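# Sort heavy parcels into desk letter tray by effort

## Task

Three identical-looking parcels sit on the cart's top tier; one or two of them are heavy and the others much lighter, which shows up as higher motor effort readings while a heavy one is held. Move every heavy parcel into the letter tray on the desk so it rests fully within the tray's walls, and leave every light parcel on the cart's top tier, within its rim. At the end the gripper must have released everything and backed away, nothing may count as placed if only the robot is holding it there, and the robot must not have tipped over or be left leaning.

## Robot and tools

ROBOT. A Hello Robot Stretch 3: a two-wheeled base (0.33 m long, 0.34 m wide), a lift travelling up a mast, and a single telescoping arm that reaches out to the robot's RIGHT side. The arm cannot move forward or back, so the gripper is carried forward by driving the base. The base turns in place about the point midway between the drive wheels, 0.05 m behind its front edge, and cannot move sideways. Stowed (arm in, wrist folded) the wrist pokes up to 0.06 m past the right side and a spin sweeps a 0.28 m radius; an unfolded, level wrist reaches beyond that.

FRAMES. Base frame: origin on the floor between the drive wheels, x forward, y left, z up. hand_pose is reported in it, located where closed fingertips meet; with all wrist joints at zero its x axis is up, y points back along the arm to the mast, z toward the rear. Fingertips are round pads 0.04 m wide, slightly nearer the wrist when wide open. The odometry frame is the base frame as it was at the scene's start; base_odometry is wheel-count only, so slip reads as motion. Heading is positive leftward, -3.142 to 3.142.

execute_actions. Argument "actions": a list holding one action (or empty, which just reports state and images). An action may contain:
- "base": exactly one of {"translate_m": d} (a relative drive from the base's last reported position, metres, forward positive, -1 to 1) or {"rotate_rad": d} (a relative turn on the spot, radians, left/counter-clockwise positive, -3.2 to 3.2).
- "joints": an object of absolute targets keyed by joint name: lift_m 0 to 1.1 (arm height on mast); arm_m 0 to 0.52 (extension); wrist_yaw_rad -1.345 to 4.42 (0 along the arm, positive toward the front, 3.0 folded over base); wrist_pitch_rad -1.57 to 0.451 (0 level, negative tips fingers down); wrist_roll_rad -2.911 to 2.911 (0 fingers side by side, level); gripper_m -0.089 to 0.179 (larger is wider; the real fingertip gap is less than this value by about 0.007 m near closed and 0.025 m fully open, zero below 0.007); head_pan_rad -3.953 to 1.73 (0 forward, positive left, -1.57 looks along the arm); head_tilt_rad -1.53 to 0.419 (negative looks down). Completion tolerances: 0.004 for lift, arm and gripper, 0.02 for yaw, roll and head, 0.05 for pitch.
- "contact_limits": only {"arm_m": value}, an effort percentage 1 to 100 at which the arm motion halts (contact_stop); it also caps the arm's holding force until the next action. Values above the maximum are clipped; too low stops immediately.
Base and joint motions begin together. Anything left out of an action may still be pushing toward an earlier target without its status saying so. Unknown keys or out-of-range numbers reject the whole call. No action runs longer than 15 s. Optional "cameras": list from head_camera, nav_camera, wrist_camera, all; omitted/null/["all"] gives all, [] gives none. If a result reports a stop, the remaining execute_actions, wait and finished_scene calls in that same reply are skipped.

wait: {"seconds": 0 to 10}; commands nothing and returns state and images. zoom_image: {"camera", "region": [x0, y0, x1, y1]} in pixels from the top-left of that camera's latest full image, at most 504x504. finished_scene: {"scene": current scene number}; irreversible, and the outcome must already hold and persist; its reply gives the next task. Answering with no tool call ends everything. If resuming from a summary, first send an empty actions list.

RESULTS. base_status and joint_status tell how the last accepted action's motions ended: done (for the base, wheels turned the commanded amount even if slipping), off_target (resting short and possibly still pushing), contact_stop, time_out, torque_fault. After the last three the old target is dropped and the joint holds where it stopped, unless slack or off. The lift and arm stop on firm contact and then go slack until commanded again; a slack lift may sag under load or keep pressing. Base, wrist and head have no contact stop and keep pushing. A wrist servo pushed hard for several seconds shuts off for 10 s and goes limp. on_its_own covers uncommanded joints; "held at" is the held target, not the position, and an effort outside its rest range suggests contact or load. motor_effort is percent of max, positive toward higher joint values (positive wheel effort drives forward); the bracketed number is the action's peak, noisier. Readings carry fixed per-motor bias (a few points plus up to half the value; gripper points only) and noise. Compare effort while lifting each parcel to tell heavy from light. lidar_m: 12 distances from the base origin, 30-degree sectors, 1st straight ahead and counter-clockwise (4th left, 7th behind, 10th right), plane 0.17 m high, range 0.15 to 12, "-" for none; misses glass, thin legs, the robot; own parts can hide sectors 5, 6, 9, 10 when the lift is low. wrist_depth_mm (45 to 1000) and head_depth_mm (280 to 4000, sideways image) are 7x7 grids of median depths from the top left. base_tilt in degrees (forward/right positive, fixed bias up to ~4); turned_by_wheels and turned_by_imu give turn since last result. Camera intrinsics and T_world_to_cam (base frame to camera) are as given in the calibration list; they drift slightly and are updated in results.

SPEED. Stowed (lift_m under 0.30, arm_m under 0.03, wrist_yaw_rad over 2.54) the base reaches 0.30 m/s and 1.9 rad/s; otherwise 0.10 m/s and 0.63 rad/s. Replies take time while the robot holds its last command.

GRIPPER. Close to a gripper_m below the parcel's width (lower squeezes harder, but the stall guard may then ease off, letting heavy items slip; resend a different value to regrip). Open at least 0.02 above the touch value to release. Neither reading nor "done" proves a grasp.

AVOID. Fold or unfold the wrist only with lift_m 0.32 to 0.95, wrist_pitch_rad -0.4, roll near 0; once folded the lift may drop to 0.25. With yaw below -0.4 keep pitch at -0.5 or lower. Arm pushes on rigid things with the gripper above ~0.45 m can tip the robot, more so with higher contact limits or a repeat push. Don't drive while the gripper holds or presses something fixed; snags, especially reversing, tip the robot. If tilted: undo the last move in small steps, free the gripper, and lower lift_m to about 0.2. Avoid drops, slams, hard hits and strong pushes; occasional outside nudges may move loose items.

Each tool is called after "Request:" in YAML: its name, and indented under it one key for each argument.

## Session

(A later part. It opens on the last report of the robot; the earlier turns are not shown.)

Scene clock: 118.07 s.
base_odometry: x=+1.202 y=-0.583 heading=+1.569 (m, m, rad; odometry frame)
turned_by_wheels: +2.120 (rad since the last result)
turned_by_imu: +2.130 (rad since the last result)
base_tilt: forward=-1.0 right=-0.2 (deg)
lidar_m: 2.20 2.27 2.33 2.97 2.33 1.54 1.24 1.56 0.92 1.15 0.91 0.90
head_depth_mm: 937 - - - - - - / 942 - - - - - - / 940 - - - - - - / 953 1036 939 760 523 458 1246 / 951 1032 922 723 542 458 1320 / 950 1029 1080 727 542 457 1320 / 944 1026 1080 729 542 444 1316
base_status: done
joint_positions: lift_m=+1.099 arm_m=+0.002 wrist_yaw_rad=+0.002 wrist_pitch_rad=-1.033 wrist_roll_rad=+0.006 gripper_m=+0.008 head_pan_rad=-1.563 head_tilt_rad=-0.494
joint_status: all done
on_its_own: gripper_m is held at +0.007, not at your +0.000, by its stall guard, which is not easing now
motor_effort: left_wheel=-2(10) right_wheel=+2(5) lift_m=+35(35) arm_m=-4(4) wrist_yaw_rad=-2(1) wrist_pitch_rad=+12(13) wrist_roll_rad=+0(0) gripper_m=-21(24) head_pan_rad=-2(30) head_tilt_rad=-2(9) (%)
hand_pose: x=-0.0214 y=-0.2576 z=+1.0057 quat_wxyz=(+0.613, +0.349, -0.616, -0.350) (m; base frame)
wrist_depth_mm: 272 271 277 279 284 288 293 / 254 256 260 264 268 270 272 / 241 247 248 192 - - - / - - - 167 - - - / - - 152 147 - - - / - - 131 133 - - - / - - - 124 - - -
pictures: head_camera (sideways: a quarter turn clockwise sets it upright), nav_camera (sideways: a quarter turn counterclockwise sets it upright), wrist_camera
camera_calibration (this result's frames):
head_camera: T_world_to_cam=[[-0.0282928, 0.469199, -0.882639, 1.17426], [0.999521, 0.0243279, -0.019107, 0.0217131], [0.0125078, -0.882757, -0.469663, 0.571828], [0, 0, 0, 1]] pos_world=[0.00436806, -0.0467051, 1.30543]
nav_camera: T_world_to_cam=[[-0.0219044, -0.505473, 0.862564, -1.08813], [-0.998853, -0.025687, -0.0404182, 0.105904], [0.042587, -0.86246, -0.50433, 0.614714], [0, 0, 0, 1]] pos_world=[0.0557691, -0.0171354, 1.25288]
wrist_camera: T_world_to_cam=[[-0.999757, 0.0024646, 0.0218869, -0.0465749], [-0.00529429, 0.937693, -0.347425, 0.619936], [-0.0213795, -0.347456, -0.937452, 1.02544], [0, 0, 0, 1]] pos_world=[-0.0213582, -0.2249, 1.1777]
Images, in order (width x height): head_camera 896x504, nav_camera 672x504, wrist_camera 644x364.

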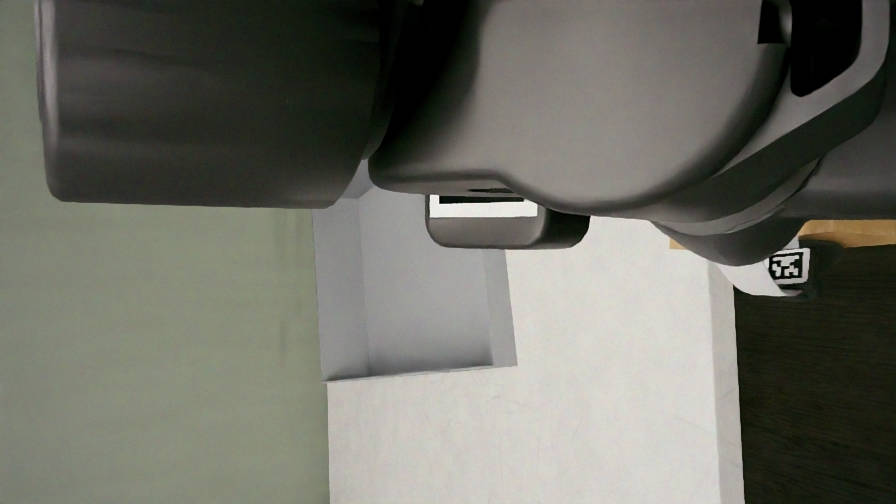

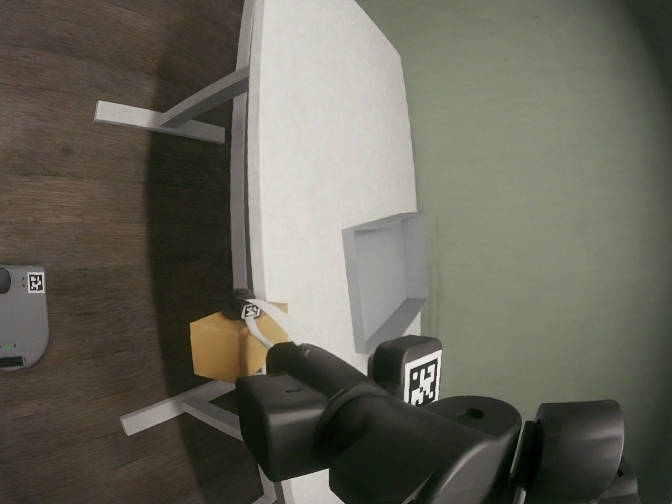

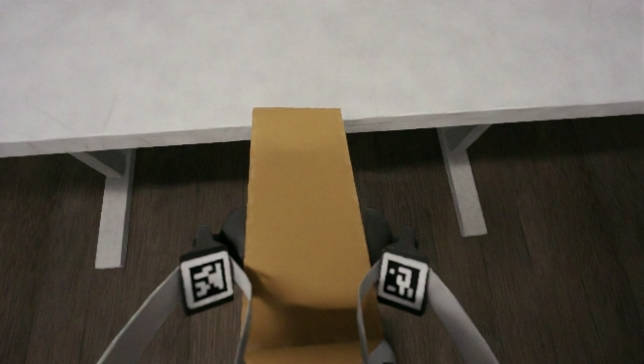

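Request:
execute_actions:
  actions:
    - {"joints":{"wrist_pitch_rad":-0.35}}
  cameras: ["wrist_camera"]

Request:
execute_actions:
  actions:
    - {"joints":{"arm_m":0.33}}

Scene clock: 122.23 s.
base_odometry: x=+1.202 y=-0.583 heading=+1.569 (m, m, rad; odometry frame)
turned_by_wheels: +0.000 (rad since the last result)
turned_by_imu: +0.001 (rad since the last result)
base_tilt: forward=-1.0 right=-0.2 (deg)
lidar_m: 2.20 2.27 2.34 2.97 2.33 1.54 1.24 1.56 0.92 1.15 0.91 0.90
head_depth_mm: 939 - - - - - - / 933 - - - - - - / 939 - - - - - 1286 / 956 1035 934 724 513 458 1316 / 949 1036 921 724 542 458 1318 / 949 1028 1080 727 541 458 1315 / 947 1025 1076 728 542 444 1316
base_status: not commanded
joint_positions: lift_m=+1.099 arm_m=+0.002 wrist_yaw_rad=+0.002 wrist_pitch_rad=-0.421 wrist_roll_rad=+0.006 gripper_m=+0.008 head_pan_rad=-1.563 head_tilt_rad=-0.494
joint_status: wrist_pitch_rad off_target (ended at -0.421, target -0.350)
on_its_own: gripper_m is held at +0.007, not at your +0.000, by its stall guard, which is not easing now
motor_effort: left_wheel=-2(3) right_wheel=+2(2) lift_m=+35(35) arm_m=-3(4) wrist_yaw_rad=-1(1) wrist_pitch_rad=+27(27) wrist_roll_rad=+0(0) gripper_m=-24(23) head_pan_rad=-2(2) head_tilt_rad=-3(3) (%)
hand_pose: x=-0.0211 y=-0.3711 z=+1.1114 quat_wxyz=(+0.690, +0.148, -0.693, -0.148) (m; base frame)
wrist_depth_mm: 797 833 846 871 900 905 922 / 821 812 702 713 874 871 997 / 587 599 568 196 624 625 660 / 463 473 432 169 460 500 499 / 388 387 151 148 413 402 407 / 324 332 131 133 338 341 340 / 281 282 278 124 286 295 294
pictures: wrist_camera
camera_calibration (this result's frames):
wrist_camera: T_world_to_cam=[[-0.999782, 0.0138083, 0.0156898, -0.0372339], [-0.00507359, 0.567889, -0.823089, 1.15449], [-0.0202755, -0.822989, -0.567695, 0.497706], [0, 0, 0, 1]] pos_world=[-0.0212771, -0.2455, 1.23337]
Images, in order (width x height): wrist_camera 644x364.

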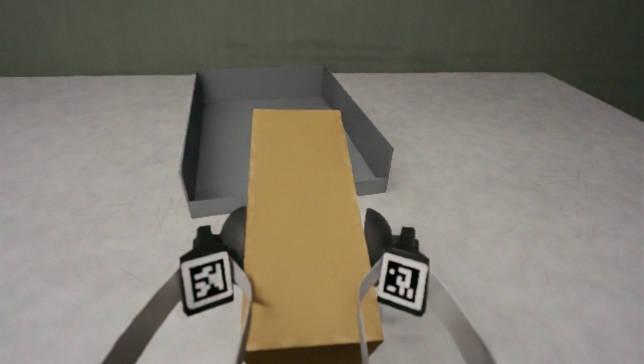

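Scene clock: 125.87 s.
base_odometry: x=+1.202 y=-0.583 heading=+1.569 (m, m, rad; odometry frame)
turned_by_wheels: +0.000 (rad since the last result)
turned_by_imu: +0.001 (rad since the last result)
base_tilt: forward=-1.1 right=-0.2 (deg)
lidar_m: 2.20 2.27 2.33 2.96 2.33 1.54 1.23 1.57 0.92 1.15 0.91 0.90
head_depth_mm: 947 1049 1101 728 540 472 1314 / - - 1094 688 542 457 1323 / 937 - 871 723 541 458 1326 / 953 1034 929 722 543 458 1322 / 950 1034 916 721 541 457 1319 / 947 1028 1080 728 541 458 1321 / 947 1025 1075 730 541 444 1315
base_status: not commanded
joint_positions: lift_m=+1.099 arm_m=+0.330 wrist_yaw_rad=+0.001 wrist_pitch_rad=-0.420 wrist_roll_rad=+0.006 gripper_m=+0.008 head_pan_rad=-1.563 head_tilt_rad=-0.494
joint_status: all done
on_its_own: gripper_m is held at +0.007, not at your +0.000, by its stall guard, which is not easing now
motor_effort: left_wheel=-3(2) right_wheel=+2(2) lift_m=+35(35) arm_m=+4(7) wrist_yaw_rad=-1(1) wrist_pitch_rad=+26(27) wrist_roll_rad=+0(0) gripper_m=-23(22) head_pan_rad=-3(3) head_tilt_rad=-3(3) (%)
hand_pose: x=-0.0212 y=-0.6986 z=+1.1116 quat_wxyz=(+0.690, +0.148, -0.693, -0.148) (m; base frame)
wrist_depth_mm: 502 521 526 542 564 579 580 / 562 562 570 588 612 627 635 / 585 595 564 195 617 623 652 / 457 403 424 168 480 493 498 / 379 369 152 148 411 397 399 / 281 322 131 133 339 338 338 / 237 280 275 124 256 293 292
pictures: head_camera (sideways: a quarter turn clockwise sets it upright), nav_camera (sideways: a quarter turn counterclockwise sets it upright), wrist_camera
camera_calibration (this result's frames):
head_camera: T_world_to_cam=[[-0.028235, 0.469281, -0.882597, 1.17421], [0.999524, 0.0242052, -0.0191055, 0.0217111], [0.0123976, -0.882717, -0.469741, 0.57193], [0, 0, 0, 1]] pos_world=[0.00436225, -0.0467052, 1.30542]
nav_camera: T_world_to_cam=[[-0.0219667, -0.505547, 0.86252, -1.08807], [-0.998856, -0.0255591, -0.0404198, 0.105906], [0.0424793, -0.862421, -0.504407, 0.614814], [0, 0, 0, 1]] pos_world=[0.055767, -0.0171373, 1.25288]
wrist_camera: T_world_to_cam=[[-0.999776, 0.0141951, 0.0156764, -0.0325118], [-0.00486091, 0.567169, -0.823587, 1.34073], [-0.020582, -0.823479, -0.566973, 0.227067], [0, 0, 0, 1]] pos_world=[-0.0213138, -0.572976, 1.23346]
Images, in order (width x height): head_camera 896x504, nav_camera 672x504, wrist_camera 644x364.

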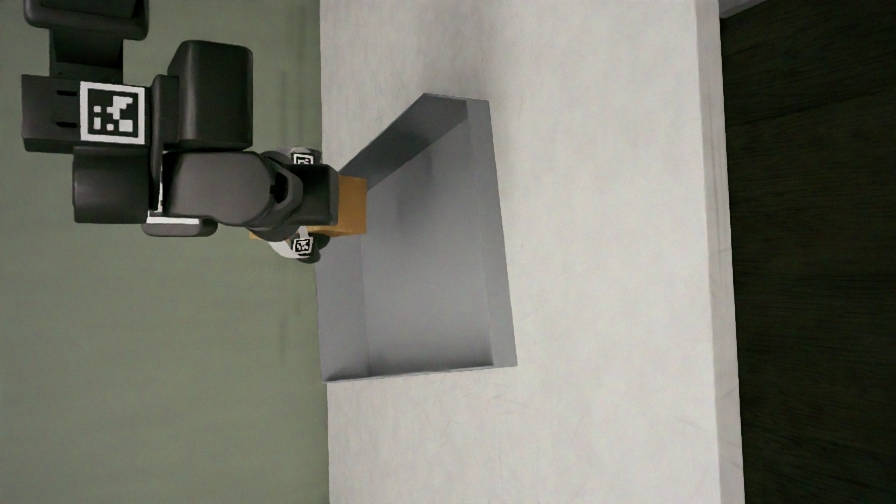

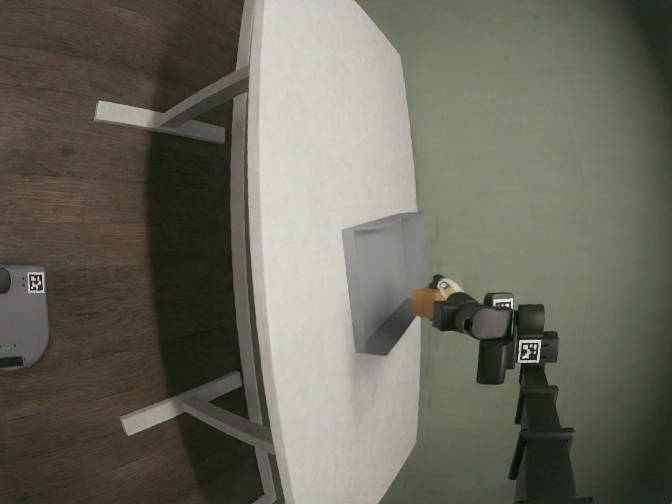

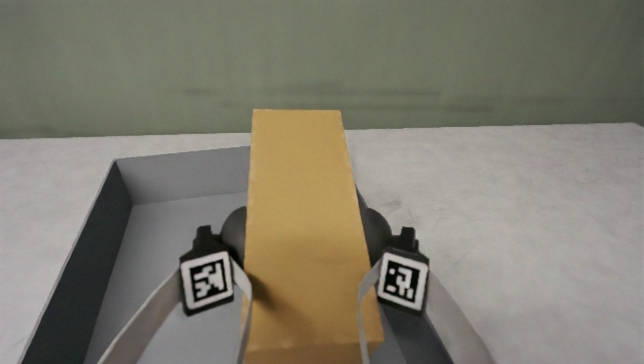

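Request:
execute_actions:
  actions:
    - {"base":{"translate_m":0.06},"joints":{"arm_m":0.42}}
  cameras: []

Request:
execute_actions:
  actions:
    - {"joints":{"arm_m":0.49,"wrist_pitch_rad":-0.8}}

Scene clock: 130.30 s.
base_odometry: x=+1.202 y=-0.523 heading=+1.569 (m, m, rad; odometry frame)
turned_by_wheels: +0.000 (rad since the last result)
turned_by_imu: +0.001 (rad since the last result)
base_tilt: forward=-1.1 right=-0.1 (deg)
lidar_m: 2.14 2.21 2.29 2.97 2.42 1.59 1.29 1.62 0.96 1.14 0.86 1.52
head_depth_mm: 940 1053 1097 685 541 457 1316 / 938 1067 1089 722 541 457 1323 / 934 - 928 722 542 458 1322 / 951 1032 916 721 541 458 1321 / 949 1026 1080 724 540 444 1316 / 946 1026 1073 726 541 444 1321 / 942 1022 1074 727 542 443 1314
base_status: done
joint_positions: lift_m=+1.099 arm_m=+0.420 wrist_yaw_rad=+0.001 wrist_pitch_rad=-0.420 wrist_roll_rad=+0.006 gripper_m=+0.008 head_pan_rad=-1.563 head_tilt_rad=-0.494
joint_status: all done
on_its_own: gripper_m is held at +0.007, not at your +0.000, by its stall guard, which is not easing now
motor_effort: left_wheel=-3(6) right_wheel=+1(6) lift_m=+35(35) arm_m=+4(5) wrist_yaw_rad=+0(1) wrist_pitch_rad=+26(26) wrist_roll_rad=+0(0) gripper_m=-23(23) head_pan_rad=-2(2) head_tilt_rad=-2(3) (%)
hand_pose: x=-0.0213 y=-0.7887 z=+1.1116 quat_wxyz=(+0.690, +0.148, -0.693, -0.148) (m; base frame)
wrist_depth_mm: 425 435 441 453 469 473 486 / 460 475 485 505 519 525 539 / 509 519 521 195 567 577 580 / 460 466 443 169 481 485 494 / 377 333 152 148 388 399 404 / 322 302 130 133 271 338 339 / 279 265 275 123 281 292 293
pictures: none
No camera images: the call's "cameras" was empty. Leave "cameras" out to get every camera's image.

Scene clock: 132.00 s.
base_odometry: x=+1.202 y=-0.523 heading=+1.569 (m, m, rad; odometry frame)
turned_by_wheels: +0.000 (rad since the last result)
turned_by_imu: +0.000 (rad since the last result)
base_tilt: forward=-1.0 right=-0.2 (deg)
lidar_m: 2.14 2.22 2.29 2.97 2.43 1.59 1.29 1.63 0.96 1.14 0.86 1.52
head_depth_mm: - 1049 1097 684 541 459 1321 / 938 1054 1091 722 541 457 1313 / 935 - 914 723 540 457 1314 / 948 1031 909 722 542 457 1322 / 950 1026 1082 721 541 444 1322 / 946 1024 1076 728 541 444 1313 / 941 1022 1072 727 541 443 1318
base_status: not commanded
joint_positions: lift_m=+1.099 arm_m=+0.490 wrist_yaw_rad=+0.001 wrist_pitch_rad=-0.845 wrist_roll_rad=+0.006 gripper_m=+0.008 head_pan_rad=-1.563 head_tilt_rad=-0.494
joint_status: all done
on_its_own: gripper_m is held at +0.007, not at your +0.000, by its stall guard, which is not easing now
motor_effort: left_wheel=-4(2) right_wheel=+1(1) lift_m=+35(35) arm_m=+4(4) wrist_yaw_rad=-1(1) wrist_pitch_rad=+17(26) wrist_roll_rad=+0(0) gripper_m=-22(22) head_pan_rad=-2(2) head_tilt_rad=-3(3) (%)
hand_pose: x=-0.0215 y=-0.7866 z=+1.0305 quat_wxyz=(+0.643, +0.290, -0.646, -0.291) (m; base frame)
wrist_depth_mm: 356 356 364 369 378 382 391 / 317 248 260 281 286 337 346 / 234 278 285 193 286 303 310 / 209 256 260 168 266 234 282 / 195 240 153 148 252 215 256 / 181 222 131 133 230 211 236 / 172 204 205 124 211 208 177
pictures: head_camera (sideways: a quarter turn clockwise sets it upright), nav_camera (sideways: a quarter turn counterclockwise sets it upright), wrist_camera
camera_calibration (this result's frames):
head_camera: T_world_to_cam=[[-0.028235, 0.469289, -0.882593, 1.1742], [0.999524, 0.0242053, -0.0191054, 0.021711], [0.0123975, -0.882713, -0.469749, 0.571941], [0, 0, 0, 1]] pos_world=[0.00436225, -0.0467052, 1.30542]
nav_camera: T_world_to_cam=[[-0.0219667, -0.505554, 0.862515, -1.08807], [-0.998856, -0.0255586, -0.04042, 0.105907], [0.0424792, -0.862416, -0.504415, 0.614824], [0, 0, 0, 1]] pos_world=[0.055767, -0.0171368, 1.25288]
wrist_camera: T_world_to_cam=[[-0.999759, 0.00719805, 0.0207424, -0.040953], [-0.00455856, 0.856093, -0.516801, 1.23495], [-0.0214774, -0.516771, -0.855854, 0.647612], [0, 0, 0, 1]] pos_world=[-0.0214046, -0.722272, 1.19333]
Images, in order (width x height): head_camera 896x504, nav_camera 672x504, wrist_camera 644x364.

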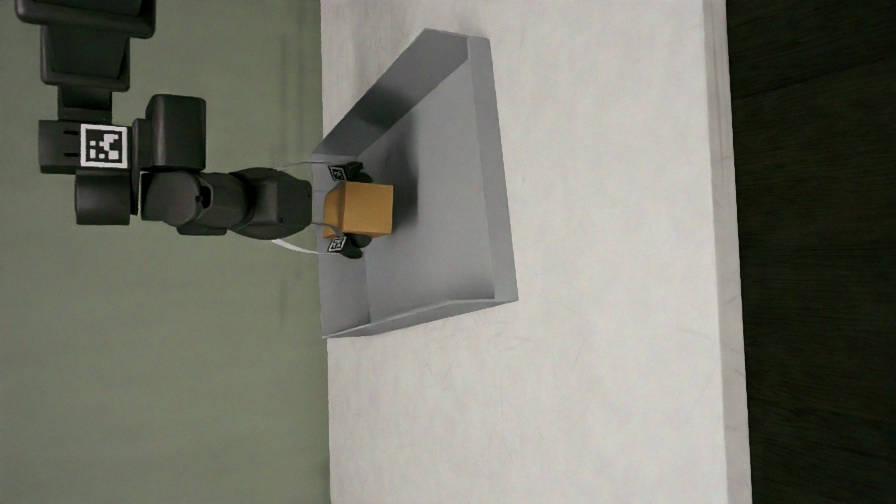

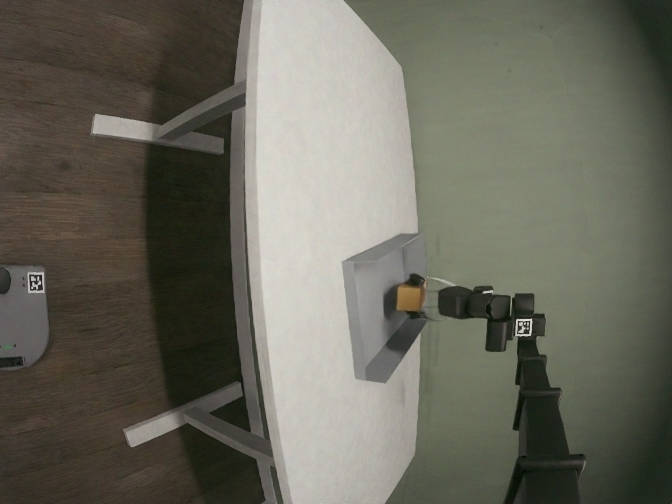

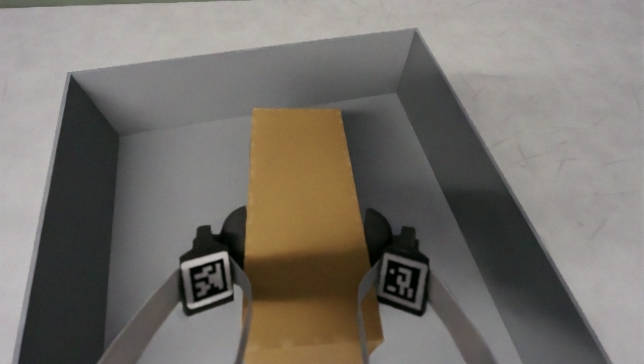

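Request:
execute_actions:
  actions:
    - {"joints":{"arm_m":0.48,"wrist_pitch_rad":-1.0}}
  cameras: []

Request:
execute_actions:
  actions:
    - {"joints":{"lift_m":1.08}}
  cameras: ["wrist_camera","head_camera"]

Scene clock: 134.23 s.
base_odometry: x=+1.202 y=-0.523 heading=+1.569 (m, m, rad; odometry frame)
turned_by_wheels: +0.000 (rad since the last result)
turned_by_imu: +0.001 (rad since the last result)
base_tilt: forward=-1.1 right=-0.1 (deg)
lidar_m: 2.14 2.21 2.29 2.98 2.42 1.59 1.29 1.62 0.96 1.14 0.86 1.53
head_depth_mm: 932 1046 1096 684 541 458 1320 / 937 1055 1092 721 541 458 1318 / 932 - 935 690 542 458 1322 / 952 1032 921 691 541 457 1319 / 950 1030 1079 721 542 444 1323 / 946 1026 1076 727 541 443 1317 / 941 1024 1072 729 541 444 1318
base_status: not commanded
joint_positions: lift_m=+1.100 arm_m=+0.480 wrist_yaw_rad=+0.001 wrist_pitch_rad=-1.019 wrist_roll_rad=+0.006 gripper_m=+0.008 head_pan_rad=-1.563 head_tilt_rad=-0.494
joint_status: all done
on_its_own: gripper_m is held at +0.007, not at your +0.000, by its stall guard, which is not easing now
motor_effort: left_wheel=-4(4) right_wheel=+1(1) lift_m=+35(35) arm_m=-4(7) wrist_yaw_rad=-1(0) wrist_pitch_rad=+7(16) wrist_roll_rad=+0(0) gripper_m=-23(23) head_pan_rad=-2(2) head_tilt_rad=-2(2) (%)
hand_pose: x=-0.0215 y=-0.7393 z=+1.0074 quat_wxyz=(+0.616, +0.344, -0.619, -0.346) (m; base frame)
wrist_depth_mm: 218 256 271 277 275 289 295 / 202 255 257 259 262 223 276 / 190 239 242 185 248 206 256 / 180 227 226 163 235 209 241 / 171 214 150 146 222 218 226 / 164 203 131 133 210 209 170 / 157 194 193 126 198 202 163
pictures: none
No camera images: the call's "cameras" was empty. Leave "cameras" out to get every camera's image.

Scene clock: 135.17 s.
base_odometry: x=+1.202 y=-0.523 heading=+1.569 (m, m, rad; odometry frame)
turned_by_wheels: +0.000 (rad since the last result)
turned_by_imu: +0.000 (rad since the last result)
base_tilt: forward=-1.1 right=-0.1 (deg)
lidar_m: 2.15 2.21 2.29 2.97 2.43 1.59 1.29 1.62 0.96 1.15 0.86 1.53
head_depth_mm: 944 1069 1103 684 542 457 1320 / 946 1052 1093 722 542 458 1321 / 945 - 936 699 541 458 1316 / 951 1031 921 699 541 458 1319 / 953 1030 1078 724 541 444 1323 / 945 1022 1078 727 540 443 1321 / 944 1023 1074 728 541 444 1315
base_status: not commanded
joint_positions: lift_m=+1.080 arm_m=+0.480 wrist_yaw_rad=+0.001 wrist_pitch_rad=-1.022 wrist_roll_rad=+0.006 gripper_m=+0.008 head_pan_rad=-1.563 head_tilt_rad=-0.494
joint_status: all done
on_its_own: gripper_m is held at +0.007, not at your +0.000, by its stall guard, which is not easing now
motor_effort: left_wheel=-1(2) right_wheel=+1(1) lift_m=+18(30) arm_m=-3(4) wrist_yaw_rad=+0(0) wrist_pitch_rad=+8(9) wrist_roll_rad=+0(0) gripper_m=-23(22) head_pan_rad=-2(2) head_tilt_rad=-3(2) (%)
hand_pose: x=-0.0215 y=-0.7384 z=+0.9878 quat_wxyz=(+0.615, +0.345, -0.618, -0.347) (m; base frame)
wrist_depth_mm: 211 246 250 254 255 204 268 / 199 231 234 237 240 191 249 / 189 221 218 164 225 200 233 / 179 206 206 153 213 209 163 / 171 196 146 144 203 201 155 / 163 186 134 136 193 192 158 / 156 178 175 129 180 185 163
pictures: head_camera (sideways: a quarter turn clockwise sets it upright), wrist_camera
camera_calibration (this result's frames):
head_camera: T_world_to_cam=[[-0.0282349, 0.469289, -0.882593, 1.1742], [0.999524, 0.0242052, -0.0191054, 0.021711], [0.0123974, -0.882713, -0.469749, 0.57194], [0, 0, 0, 1]] pos_world=[0.00436224, -0.0467052, 1.30542]
wrist_camera: T_world_to_cam=[[-0.999755, 0.0035703, 0.0218411, -0.0442281], [-0.00448905, 0.93367, -0.358107, 1.07217], [-0.0216709, -0.358117, -0.933425, 0.829683], [0, 0, 0, 1]] pos_world=[-0.0214243, -0.703767, 1.15936]
Images, in order (width x height): head_camera 896x504, wrist_camera 644x364.

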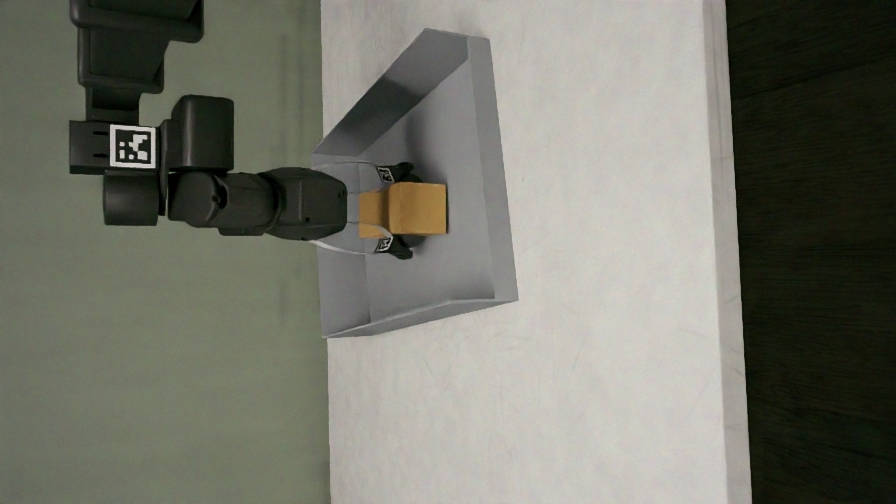

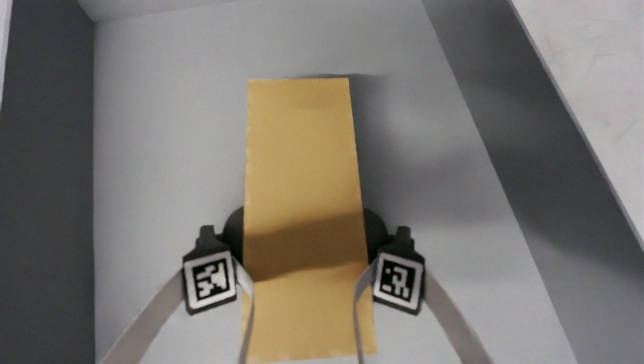

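Request:
execute_actions:
  actions:
    - {"joints":{"gripper_m":0.09}}
  cameras: []

Request:
execute_actions:
  actions:
    - {"joints":{"lift_m":1.1,"wrist_pitch_rad":-0.4}}
  cameras: ["wrist_camera","head_camera"]

Request:
execute_actions:
  actions:
    - {"joints":{"arm_m":0.0}}
  cameras: ["wrist_camera"]

Scene clock: 137.90 s.
base_odometry: x=+1.202 y=-0.523 heading=+1.569 (m, m, rad; odometry frame)
turned_by_wheels: +0.000 (rad since the last result)
turned_by_imu: +0.001 (rad since the last result)
base_tilt: forward=-1.0 right=-0.2 (deg)
lidar_m: 2.14 2.21 2.29 2.98 2.43 1.59 1.29 1.62 0.96 1.14 0.86 1.53
head_depth_mm: 948 1065 1097 684 540 457 1316 / 948 1056 1089 722 542 458 1317 / 948 - 941 700 541 457 1318 / 952 1030 924 705 541 458 1318 / 948 1029 1080 720 541 444 1322 / 946 1026 1073 727 541 444 1319 / 942 1024 1071 728 540 443 1314
base_status: not commanded
joint_positions: lift_m=+1.080 arm_m=+0.480 wrist_yaw_rad=+0.001 wrist_pitch_rad=-1.010 wrist_roll_rad=+0.006 gripper_m=+0.090 head_pan_rad=-1.563 head_tilt_rad=-0.494
joint_status: all done
motor_effort: left_wheel=-1(2) right_wheel=+1(0) lift_m=+19(19) arm_m=-3(3) wrist_yaw_rad=-1(1) wrist_pitch_rad=+4(9) wrist_roll_rad=+0(0) gripper_m=+0(96) head_pan_rad=-2(2) head_tilt_rad=-2(3) (%)
hand_pose: x=-0.0215 y=-0.7411 z=+0.9891 quat_wxyz=(+0.617, +0.342, -0.620, -0.343) (m; base frame)
wrist_depth_mm: 211 247 255 259 256 209 273 / 199 235 240 242 243 192 254 / 190 221 222 168 228 198 236 / 181 209 209 158 216 208 166 / 172 199 196 149 206 203 157 / 165 189 184 140 191 194 156 / 153 178 177 134 184 185 163
pictures: none
No camera images: the call's "cameras" was empty. Leave "cameras" out to get every camera's image.

Scene clock: 139.03 s.
base_odometry: x=+1.202 y=-0.523 heading=+1.569 (m, m, rad; odometry frame)
turned_by_wheels: +0.000 (rad since the last result)
turned_by_imu: +0.000 (rad since the last result)
base_tilt: forward=-1.0 right=-0.2 (deg)
lidar_m: 2.14 2.20 2.29 2.97 2.42 1.60 1.29 1.63 0.96 1.14 0.86 1.53
head_depth_mm: 935 1042 1097 685 541 458 1317 / 939 1052 1090 722 541 458 1322 / 935 - 929 711 540 458 1316 / 954 1030 921 721 540 459 1316 / 948 1028 1079 721 542 445 1319 / 946 1024 1080 728 541 444 1318 / 943 1018 1068 728 542 444 1317
base_status: not commanded
joint_positions: lift_m=+1.100 arm_m=+0.480 wrist_yaw_rad=+0.001 wrist_pitch_rad=-0.419 wrist_roll_rad=+0.006 gripper_m=+0.090 head_pan_rad=-1.563 head_tilt_rad=-0.494
joint_status: all done
motor_effort: left_wheel=-3(2) right_wheel=+0(1) lift_m=+31(31) arm_m=-3(3) wrist_yaw_rad=-1(0) wrist_pitch_rad=+7(5) wrist_roll_rad=+0(0) gripper_m=-1(1) head_pan_rad=-2(2) head_tilt_rad=-2(3) (%)
hand_pose: x=-0.0214 y=-0.8496 z=+1.1121 quat_wxyz=(+0.690, +0.147, -0.693, -0.148) (m; base frame)
wrist_depth_mm: 369 379 386 395 406 414 421 / 404 415 418 431 444 459 466 / 443 453 465 481 493 505 522 / 477 488 486 517 490 506 503 / 383 390 391 322 402 403 406 / 325 265 311 321 327 343 342 / 280 282 285 285 281 292 295
pictures: head_camera (sideways: a quarter turn clockwise sets it upright), wrist_camera
camera_calibration (this result's frames):
head_camera: T_world_to_cam=[[-0.028235, 0.469289, -0.882593, 1.1742], [0.999524, 0.0242053, -0.0191054, 0.021711], [0.0123975, -0.882713, -0.469749, 0.57194], [0, 0, 0, 1]] pos_world=[0.00436225, -0.0467052, 1.30542]
wrist_camera: T_world_to_cam=[[-0.999769, 0.0147505, 0.0156499, -0.0299943], [-0.00455791, 0.565842, -0.824501, 1.4267], [-0.0210172, -0.824382, -0.565644, 0.1008], [0, 0, 0, 1]] pos_world=[-0.0213661, -0.723746, 1.2338]
Images, in order (width x height): head_camera 896x504, wrist_camera 644x364.

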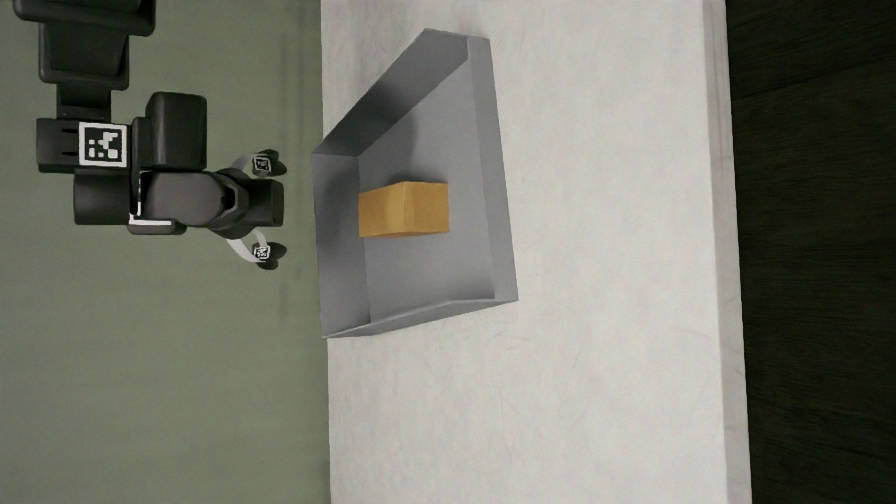

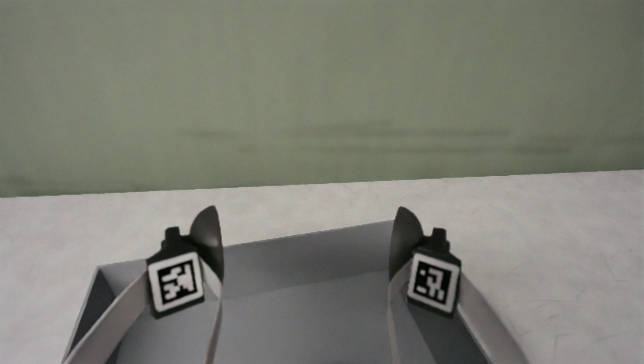

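Scene clock: 143.73 s.
base_odometry: x=+1.202 y=-0.523 heading=+1.569 (m, m, rad; odometry frame)
turned_by_wheels: +0.000 (rad since the last result)
turned_by_imu: +0.001 (rad since the last result)
base_tilt: forward=-1.1 right=-0.2 (deg)
lidar_m: 2.14 2.21 2.29 2.98 2.42 1.59 1.29 1.62 0.96 1.15 0.86 1.53
head_depth_mm: 936 - - - - - - / 935 - - - - - - / 937 - - - - - 1288 / 954 1032 920 760 514 458 1315 / 948 1028 1080 728 541 445 1317 / 947 1023 1076 729 542 443 1320 / 942 1023 1071 729 542 444 1318
base_status: not commanded
joint_positions: lift_m=+1.100 arm_m=+0.002 wrist_yaw_rad=+0.001 wrist_pitch_rad=-0.418 wrist_roll_rad=+0.006 gripper_m=+0.090 head_pan_rad=-1.563 head_tilt_rad=-0.494
joint_status: all done
joint sent to its limit — the command would take arm_m past its lower limit, so that joint was sent only as far as its limit.
motor_effort: left_wheel=-2(2) right_wheel=+1(0) lift_m=+31(31) arm_m=-4(2) wrist_yaw_rad=+0(0) wrist_pitch_rad=+7(7) wrist_roll_rad=+0(0) gripper_m=+0(0) head_pan_rad=-2(2) head_tilt_rad=-3(2) (%)
hand_pose: x=-0.0214 y=-0.3715 z=+1.1123 quat_wxyz=(+0.690, +0.147, -0.693, -0.147) (m; base frame)
wrist_depth_mm: 799 809 834 869 891 873 894 / 829 840 783 727 923 919 990 / 599 608 615 559 598 640 640 / 469 471 473 483 467 497 510 / 383 393 395 398 415 404 410 / 326 338 335 336 334 347 345 / 284 287 289 293 293 297 300
pictures: wrist_camera
camera_calibration (this result's frames):
wrist_camera: T_world_to_cam=[[-0.999769, 0.0147634, 0.0156368, -0.0370296], [-0.00455789, 0.565133, -0.824987, 1.15662], [-0.0210165, -0.824868, -0.564935, 0.494056], [0, 0, 0, 1]] pos_world=[-0.021366, -0.245568, 1.23389]
Images, in order (width x height): wrist_camera 644x364.

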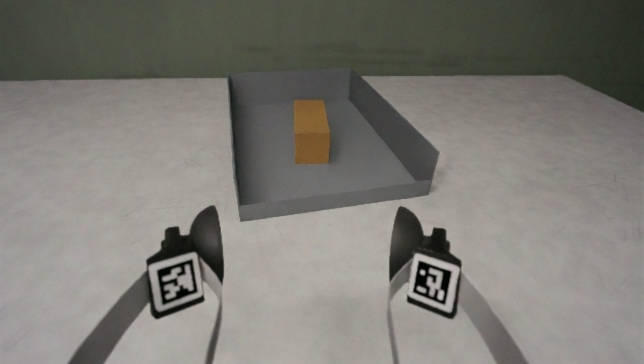

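Request:
execute_actions:
  actions:
    - {"base":{"rotate_rad":1.02},"joints":{"lift_m":0.9,"wrist_yaw_rad":3.0,"head_pan_rad":0,"head_tilt_rad":-0.6}}
  cameras: []

Request:
execute_actions:
  actions:
    - {"joints":{"lift_m":0.27}}
  cameras: []

Request:
execute_actions:
  actions:
    - {"base":{"translate_m":1.0}}
  cameras: []

Request:
execute_actions:
  actions:
    - {"base":{"translate_m":1.0}}
  cameras: []

Request:
execute_actions:
  actions:
    - {"base":{"translate_m":0.13},"joints":{"lift_m":0.9}}
  cameras: []

Request:
execute_actions:
  actions:
    - {"base":{"rotate_rad":0.49},"joints":{"wrist_yaw_rad":0,"lift_m":0.94,"head_pan_rad":-1.57,"head_tilt_rad":-0.8}}
  cameras: []

Request:
execute_actions:
  actions:
    - {"joints":{"wrist_pitch_rad":-1.1,"arm_m":0.4}}

Scene clock: 149.23 s.
base_odometry: x=+1.202 y=-0.523 heading=+2.589 (m, m, rad; odometry frame)
turned_by_wheels: +1.020 (rad since the last result)
turned_by_imu: +1.026 (rad since the last result)
base_tilt: forward=-1.0 right=-0.2 (deg)
lidar_m: 2.28 2.98 2.53 1.59 1.59 1.61 0.96 1.15 0.86 0.86 2.15 2.20
head_depth_mm: 2281 2380 2575 2254 1771 1462 1244 / 2522 2559 2650 2252 1766 1458 1244 / 2814 2976 2790 2258 1770 1463 1242 / 3143 3473 3093 2252 1772 1456 1239 / 3403 3820 3109 2240 1779 1460 1246 / 3250 3555 3102 2256 1775 1462 1248 / 3092 3287 2941 2263 1777 1453 1247
base_status: done
joint_positions: lift_m=+0.900 arm_m=+0.002 wrist_yaw_rad=+2.997 wrist_pitch_rad=-0.417 wrist_roll_rad=+0.006 gripper_m=+0.090 head_pan_rad=-0.007 head_tilt_rad=-0.592
joint_status: all done
motor_effort: left_wheel=-3(8) right_wheel=+2(5) lift_m=+17(28) arm_m=-4(4) wrist_yaw_rad=+2(1) wrist_pitch_rad=+6(7) wrist_roll_rad=+0(0) gripper_m=+0(0) head_pan_rad=+2(28) head_tilt_rad=-2(11) (%)
hand_pose: x=+0.0110 y=+0.0751 z=+0.9132 quat_wxyz=(+0.197, +0.702, +0.096, +0.678) (m; base frame)
wrist_depth_mm: - - - - - - - / - - - - - - - / - - - - - - - / - - - - - - - / - - - - - - - / - - - - - - - / - - - - - - -
pictures: none
No camera images: the call's "cameras" was empty. Leave "cameras" out to get every camera's image.

Scene clock: 155.80 s.
base_odometry: x=+1.202 y=-0.523 heading=+2.589 (m, m, rad; odometry frame)
turned_by_wheels: +0.000 (rad since the last result)
turned_by_imu: +0.002 (rad since the last result)
base_tilt: forward=-1.1 right=-0.2 (deg)
lidar_m: 2.29 2.98 2.53 1.59 1.59 1.61 0.96 1.15 0.86 0.86 2.15 2.19
head_depth_mm: 2285 2394 2568 2259 1773 1460 1240 / 2521 2567 2633 2248 1778 1456 1240 / 2786 2961 2782 2247 1767 1463 1241 / 3133 3447 3070 2243 1777 1454 1247 / 3445 3773 3069 2251 1772 1457 1247 / 3268 3541 3100 2260 1768 1469 1244 / 3088 3273 2940 2252 1778 1470 1240
base_status: not commanded
joint_positions: lift_m=+0.270 arm_m=+0.002 wrist_yaw_rad=+2.998 wrist_pitch_rad=-0.417 wrist_roll_rad=+0.006 gripper_m=+0.090 head_pan_rad=-0.007 head_tilt_rad=-0.592
joint_status: all done
motor_effort: left_wheel=-3(3) right_wheel=+2(2) lift_m=+17(16) arm_m=-3(4) wrist_yaw_rad=+2(2) wrist_pitch_rad=+6(6) wrist_roll_rad=+0(0) gripper_m=+2(0) head_pan_rad=+3(2) head_tilt_rad=-3(3) (%)
hand_pose: x=+0.0110 y=+0.0751 z=+0.2832 quat_wxyz=(+0.196, +0.702, +0.096, +0.678) (m; base frame)
wrist_depth_mm: - - - - - - - / - - - - - - - / 865 - 887 905 898 939 928 / 676 660 685 695 702 712 724 / 550 555 567 575 598 585 587 / 486 495 - 494 482 484 489 / - - - - 422 428 424
pictures: none
No camera images: the call's "cameras" was empty. Leave "cameras" out to get every camera's image.

Scene clock: 160.83 s.
base_odometry: x=+0.351 y=+0.002 heading=+2.589 (m, m, rad; odometry frame)
turned_by_wheels: +0.000 (rad since the last result)
turned_by_imu: +0.005 (rad since the last result)
base_tilt: forward=-1.0 right=-0.2 (deg)
lidar_m: 1.46 2.19 2.21 2.32 2.13 1.95 1.94 1.47 1.98 1.67 1.59 1.34
head_depth_mm: 1675 1785 1610 1699 1716 1456 1241 / 1854 1997 1814 1877 1721 1456 1245 / 2064 2244 2465 2240 1767 1452 1243 / 2331 2566 2785 2251 1773 1461 1244 / 2644 2902 3067 2253 1769 1461 1247 / 2539 2751 2934 2249 1771 1460 1241 / 2412 2614 2802 2251 1776 1462 1245
base_status: done
joint_positions: lift_m=+0.270 arm_m=+0.002 wrist_yaw_rad=+2.998 wrist_pitch_rad=-0.417 wrist_roll_rad=+0.006 gripper_m=+0.090 head_pan_rad=-0.007 head_tilt_rad=-0.593
joint_status: not commanded
motor_effort: left_wheel=-3(9) right_wheel=+1(7) lift_m=+17(17) arm_m=-4(3) wrist_yaw_rad=+1(2) wrist_pitch_rad=+6(6) wrist_roll_rad=+0(0) gripper_m=-1(1) head_pan_rad=+2(3) head_tilt_rad=-3(3) (%)
hand_pose: x=+0.0108 y=+0.0751 z=+0.2832 quat_wxyz=(+0.196, +0.702, +0.096, +0.678) (m; base frame)
wrist_depth_mm: - - - - - - - / - - - - - - - / 863 - 893 910 890 920 970 / 674 650 684 705 709 713 716 / 552 557 559 563 599 580 592 / 477 485 - 488 481 495 492 / - - - - 422 420 427
pictures: none
No camera images: the call's "cameras" was empty. Leave "cameras" out to get every camera's image.

Scene clock: 165.87 s.
base_odometry: x=-0.500 y=+0.527 heading=+2.589 (m, m, rad; odometry frame)
turned_by_wheels: +0.000 (rad since the last result)
turned_by_imu: +0.005 (rad since the last result)
base_tilt: forward=-1.0 right=-0.2 (deg)
lidar_m: 1.32 1.41 1.41 1.78 2.75 2.53 2.93 2.34 1.59 1.08 0.53 0.56
head_depth_mm: 1067 1143 1228 1329 1344 974 1115 / 1182 1266 1378 1504 1622 1457 1195 / 1317 1428 1568 1736 1765 1454 1240 / 1492 1640 1817 2006 1775 1462 1246 / 1720 1923 2189 2238 1771 1462 1244 / 1812 1973 2165 2254 1776 1455 1242 / 1718 1864 2030 2165 1778 1459 1240
base_status: done
joint_positions: lift_m=+0.270 arm_m=+0.002 wrist_yaw_rad=+2.998 wrist_pitch_rad=-0.417 wrist_roll_rad=+0.006 gripper_m=+0.090 head_pan_rad=-0.007 head_tilt_rad=-0.594
joint_status: not commanded
motor_effort: left_wheel=-3(9) right_wheel=+1(9) lift_m=+17(17) arm_m=-3(3) wrist_yaw_rad=+1(1) wrist_pitch_rad=+6(6) wrist_roll_rad=+0(0) gripper_m=+0(0) head_pan_rad=+3(3) head_tilt_rad=-2(2) (%)
hand_pose: x=+0.0108 y=+0.0751 z=+0.2832 quat_wxyz=(+0.196, +0.702, +0.096, +0.678) (m; base frame)
wrist_depth_mm: - - - - - - - / - - - - - - - / 894 - 905 883 917 944 910 / 683 666 694 698 716 708 712 / 554 562 568 576 604 575 585 / 476 492 - 482 479 495 490 / - - - - 423 428 427
pictures: none
No camera images: the call's "cameras" was empty. Leave "cameras" out to get every camera's image.

Scene clock: 172.43 s.
base_odometry: x=-0.611 y=+0.595 heading=+2.589 (m, m, rad; odometry frame)
turned_by_wheels: +0.000 (rad since the last result)
turned_by_imu: +0.002 (rad since the last result)
base_tilt: forward=-1.0 right=-0.2 (deg)
lidar_m: 1.22 1.64 1.32 1.66 2.82 2.62 3.04 2.47 1.47 1.00 0.47 0.49
head_depth_mm: 987 1058 1135 1227 1341 1391 900 / 1090 1171 1270 1393 1532 1459 1240 / 1216 1320 1449 1604 1691 1465 1238 / 1380 1515 1680 1906 1767 1455 1241 / 1589 1785 2009 2165 1774 1465 1245 / 1724 1867 2048 2176 1765 1455 1241 / 1631 1767 1934 2095 1777 1458 1243
base_status: done
joint_positions: lift_m=+0.900 arm_m=+0.002 wrist_yaw_rad=+2.999 wrist_pitch_rad=-0.417 wrist_roll_rad=+0.006 gripper_m=+0.090 head_pan_rad=-0.007 head_tilt_rad=-0.594
joint_status: all done
motor_effort: left_wheel=-3(13) right_wheel=+1(10) lift_m=+31(33) arm_m=-4(4) wrist_yaw_rad=+1(1) wrist_pitch_rad=+6(6) wrist_roll_rad=+0(0) gripper_m=+1(0) head_pan_rad=+2(2) head_tilt_rad=-2(2) (%)
hand_pose: x=+0.0107 y=+0.0752 z=+0.9126 quat_wxyz=(+0.196, +0.702, +0.096, +0.678) (m; base frame)
wrist_depth_mm: - - - - - - - / - - - - - - - / - - - - - - - / - - - - - - - / - - - - - - - / - - - - - - - / - - - - - - -
pictures: none
No camera images: the call's "cameras" was empty. Leave "cameras" out to get every camera's image.

Scene clock: 174.93 s.
base_odometry: x=-0.611 y=+0.595 heading=+3.078 (m, m, rad; odometry frame)
turned_by_wheels: +0.490 (rad since the last result)
turned_by_imu: +0.492 (rad since the last result)
base_tilt: forward=-1.0 right=-0.1 (deg)
lidar_m: 1.90 1.31 1.61 2.82 2.84 3.07 2.47 1.55 1.02 0.48 0.49 1.19
head_depth_mm: 836 955 1113 1256 - - - / 826 940 1094 1280 - - 1106 / 817 934 1030 - - - 1109 / 810 920 999 865 982 1145 1147 / 801 909 988 871 976 1148 1144 / 794 902 975 870 978 1147 1147 / 786 891 983 849 977 1134 1147
base_status: done
joint_positions: lift_m=+0.940 arm_m=+0.002 wrist_yaw_rad=+0.003 wrist_pitch_rad=-0.416 wrist_roll_rad=+0.006 gripper_m=+0.090 head_pan_rad=-1.563 head_tilt_rad=-0.790
joint_status: all done
motor_effort: left_wheel=-3(9) right_wheel=+1(6) lift_m=+31(31) arm_m=-3(4) wrist_yaw_rad=-1(5) wrist_pitch_rad=+6(6) wrist_roll_rad=+0(0) gripper_m=+0(0) head_pan_rad=-2(29) head_tilt_rad=-4(17) (%)
hand_pose: x=-0.0209 y=-0.3717 z=+0.9527 quat_wxyz=(+0.690, +0.147, -0.693, -0.146) (m; base frame)
wrist_depth_mm: 587 607 622 671 692 709 737 / 626 663 684 736 758 779 827 / 701 703 761 793 829 875 923 / 768 640 659 682 935 - - / 674 579 580 549 - - - / 442 441 489 492 - - - / 384 410 422 424 - - -
pictures: none
No camera images: the call's "cameras" was empty. Leave "cameras" out to get every camera's image.

Scene clock: 179.07 s.
base_odometry: x=-0.611 y=+0.595 heading=+3.078 (m, m, rad; odometry frame)
turned_by_wheels: +0.000 (rad since the last result)
turned_by_imu: +0.001 (rad since the last result)
base_tilt: forward=-1.1 right=-0.2 (deg)
lidar_m: 1.89 1.32 1.61 2.82 2.85 3.05 2.48 1.55 1.02 0.47 0.49 1.19
head_depth_mm: 805 - 1139 1330 1492 1296 1144 / 802 984 1096 1306 1475 1293 1145 / 787 - 973 845 798 1166 1148 / 806 916 997 824 976 1148 1145 / 802 911 989 868 976 1146 1152 / 794 900 978 870 978 1145 1144 / 785 889 982 846 978 1131 1150
base_status: not commanded
joint_positions: lift_m=+0.940 arm_m=+0.400 wrist_yaw_rad=+0.001 wrist_pitch_rad=-1.103 wrist_roll_rad=+0.006 gripper_m=+0.090 head_pan_rad=-1.563 head_tilt_rad=-0.790
joint_status: all done
motor_effort: left_wheel=-2(2) right_wheel=+2(2) lift_m=+31(32) arm_m=+4(5) wrist_yaw_rad=+0(2) wrist_pitch_rad=+1(6) wrist_roll_rad=+0(0) gripper_m=+1(0) head_pan_rad=-2(2) head_tilt_rad=-4(4) (%)
hand_pose: x=-0.0215 y=-0.6384 z=+0.8387 quat_wxyz=(+0.601, +0.370, -0.603, -0.372) (m; base frame)
wrist_depth_mm: 404 424 456 470 494 529 572 / 350 338 347 352 636 705 762 / 363 369 370 370 882 - - / 347 349 348 351 - - - / 337 338 336 340 - - - / 317 324 322 324 317 - 987 / 306 312 316 315 963 956 970
pictures: head_camera (sideways: a quarter turn clockwise sets it upright), nav_camera (sideways: a quarter turn counterclockwise sets it upright), wrist_camera
camera_calibration (this result's frames):
head_camera: T_world_to_cam=[[-0.0300282, 0.706449, -0.707127, 0.945465], [0.999488, 0.0290331, -0.0134382, 0.0143268], [0.0110367, -0.707169, -0.706959, 0.880541], [0, 0, 0, 1]] pos_world=[0.00435292, -0.0456472, 1.29126]
nav_camera: T_world_to_cam=[[-0.0202309, -0.73529, 0.67745, -0.846847], [-0.998952, -0.0129536, -0.0438917, 0.110411], [0.0410485, -0.677629, -0.734258, 0.913823], [0, 0, 0, 1]] pos_world=[0.0556513, -0.00201535, 1.24952]
wrist_camera: T_world_to_cam=[[-0.999753, 0.001922, 0.0221239, -0.0426483], [-0.00437087, 0.95973, -0.28089, 0.877329], [-0.0217728, -0.280918, -0.959485, 0.797509], [0, 0, 0, 1]] pos_world=[-0.0214391, -0.617883, 1.01258]
Images, in order (width x height): head_camera 896x504, nav_camera 672x504, wrist_camera 644x364.

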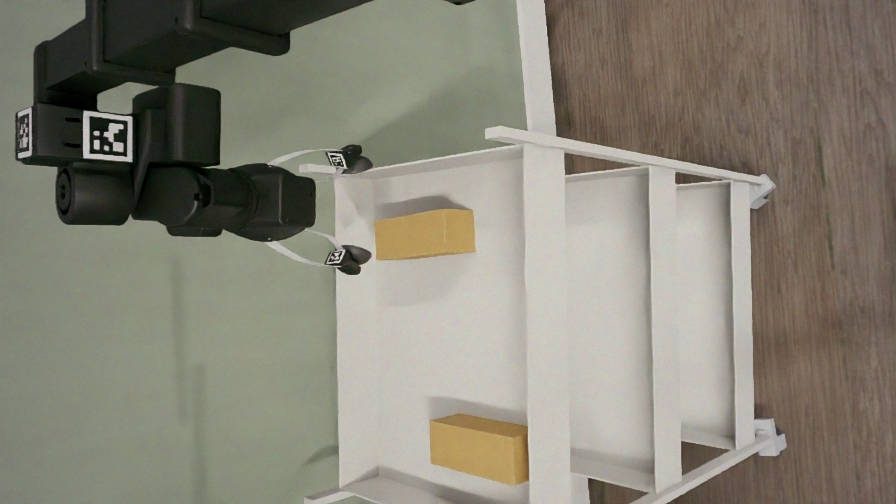

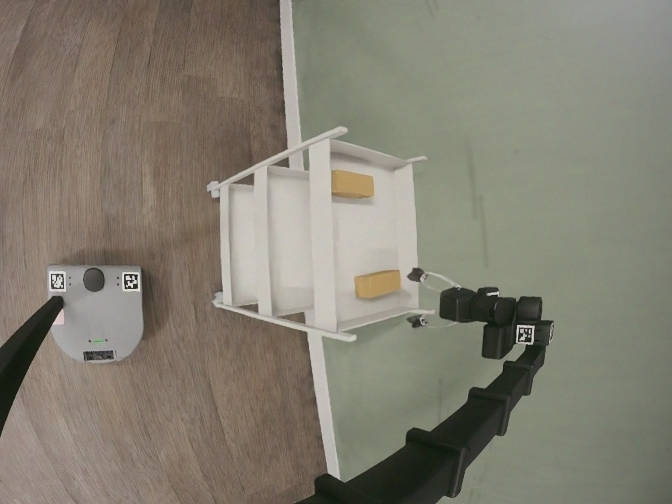

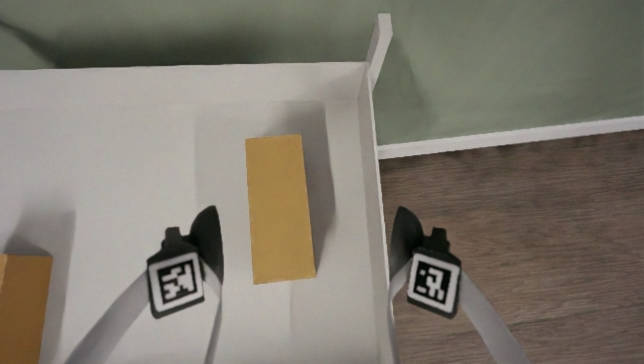

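Request:
execute_actions:
  actions:
    - {"base":{"translate_m":0.035},"joints":{"arm_m":0.43,"lift_m":0.85}}
  cameras: ["wrist_camera"]

Scene clock: 182.30 s.
base_odometry: x=-0.646 y=+0.598 heading=+3.078 (m, m, rad; odometry frame)
turned_by_wheels: +0.000 (rad since the last result)
turned_by_imu: +0.001 (rad since the last result)
base_tilt: forward=-1.0 right=-0.2 (deg)
lidar_m: 1.86 1.28 1.57 2.82 2.85 3.09 2.50 1.54 0.49 0.47 0.49 1.18
head_depth_mm: 832 932 - - 1476 1297 1146 / 821 - 1120 1238 1439 1302 1142 / 815 - 946 824 964 1132 1146 / 806 915 995 847 976 1143 1145 / 798 905 983 867 976 1146 1150 / 791 898 989 847 980 1149 1145 / 780 889 986 848 827 1256 1147
base_status: done
joint_positions: lift_m=+0.850 arm_m=+0.430 wrist_yaw_rad=+0.001 wrist_pitch_rad=-1.104 wrist_roll_rad=+0.006 gripper_m=+0.090 head_pan_rad=-1.563 head_tilt_rad=-0.790
joint_status: all done
motor_effort: left_wheel=-3(4) right_wheel=+1(7) lift_m=+17(27) arm_m=+4(0) wrist_yaw_rad=+0(0) wrist_pitch_rad=+2(1) wrist_roll_rad=+0(0) gripper_m=+0(0) head_pan_rad=-2(2) head_tilt_rad=-4(4) (%)
hand_pose: x=-0.0215 y=-0.6683 z=+0.7494 quat_wxyz=(+0.600, +0.370, -0.603, -0.372) (m; base frame)
wrist_depth_mm: 342 233 236 241 237 476 501 / 262 266 275 282 272 626 664 / 265 269 271 218 271 889 994 / 255 259 261 210 262 994 976 / 244 248 251 200 253 939 939 / 237 238 240 193 243 919 916 / 227 229 229 189 232 872 872
pictures: wrist_camera
camera_calibration (this result's frames):
wrist_camera: T_world_to_cam=[[-0.999753, 0.00190815, 0.0221256, -0.0406241], [-0.00437047, 0.959912, -0.280266, 0.880524], [-0.0217734, -0.280293, -0.959667, 0.703917], [0, 0, 0, 1]] pos_world=[-0.0214391, -0.647845, 0.923206]
Images, in order (width x height): wrist_camera 644x364.

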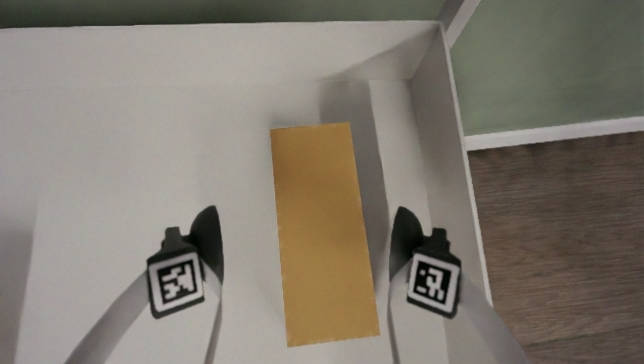

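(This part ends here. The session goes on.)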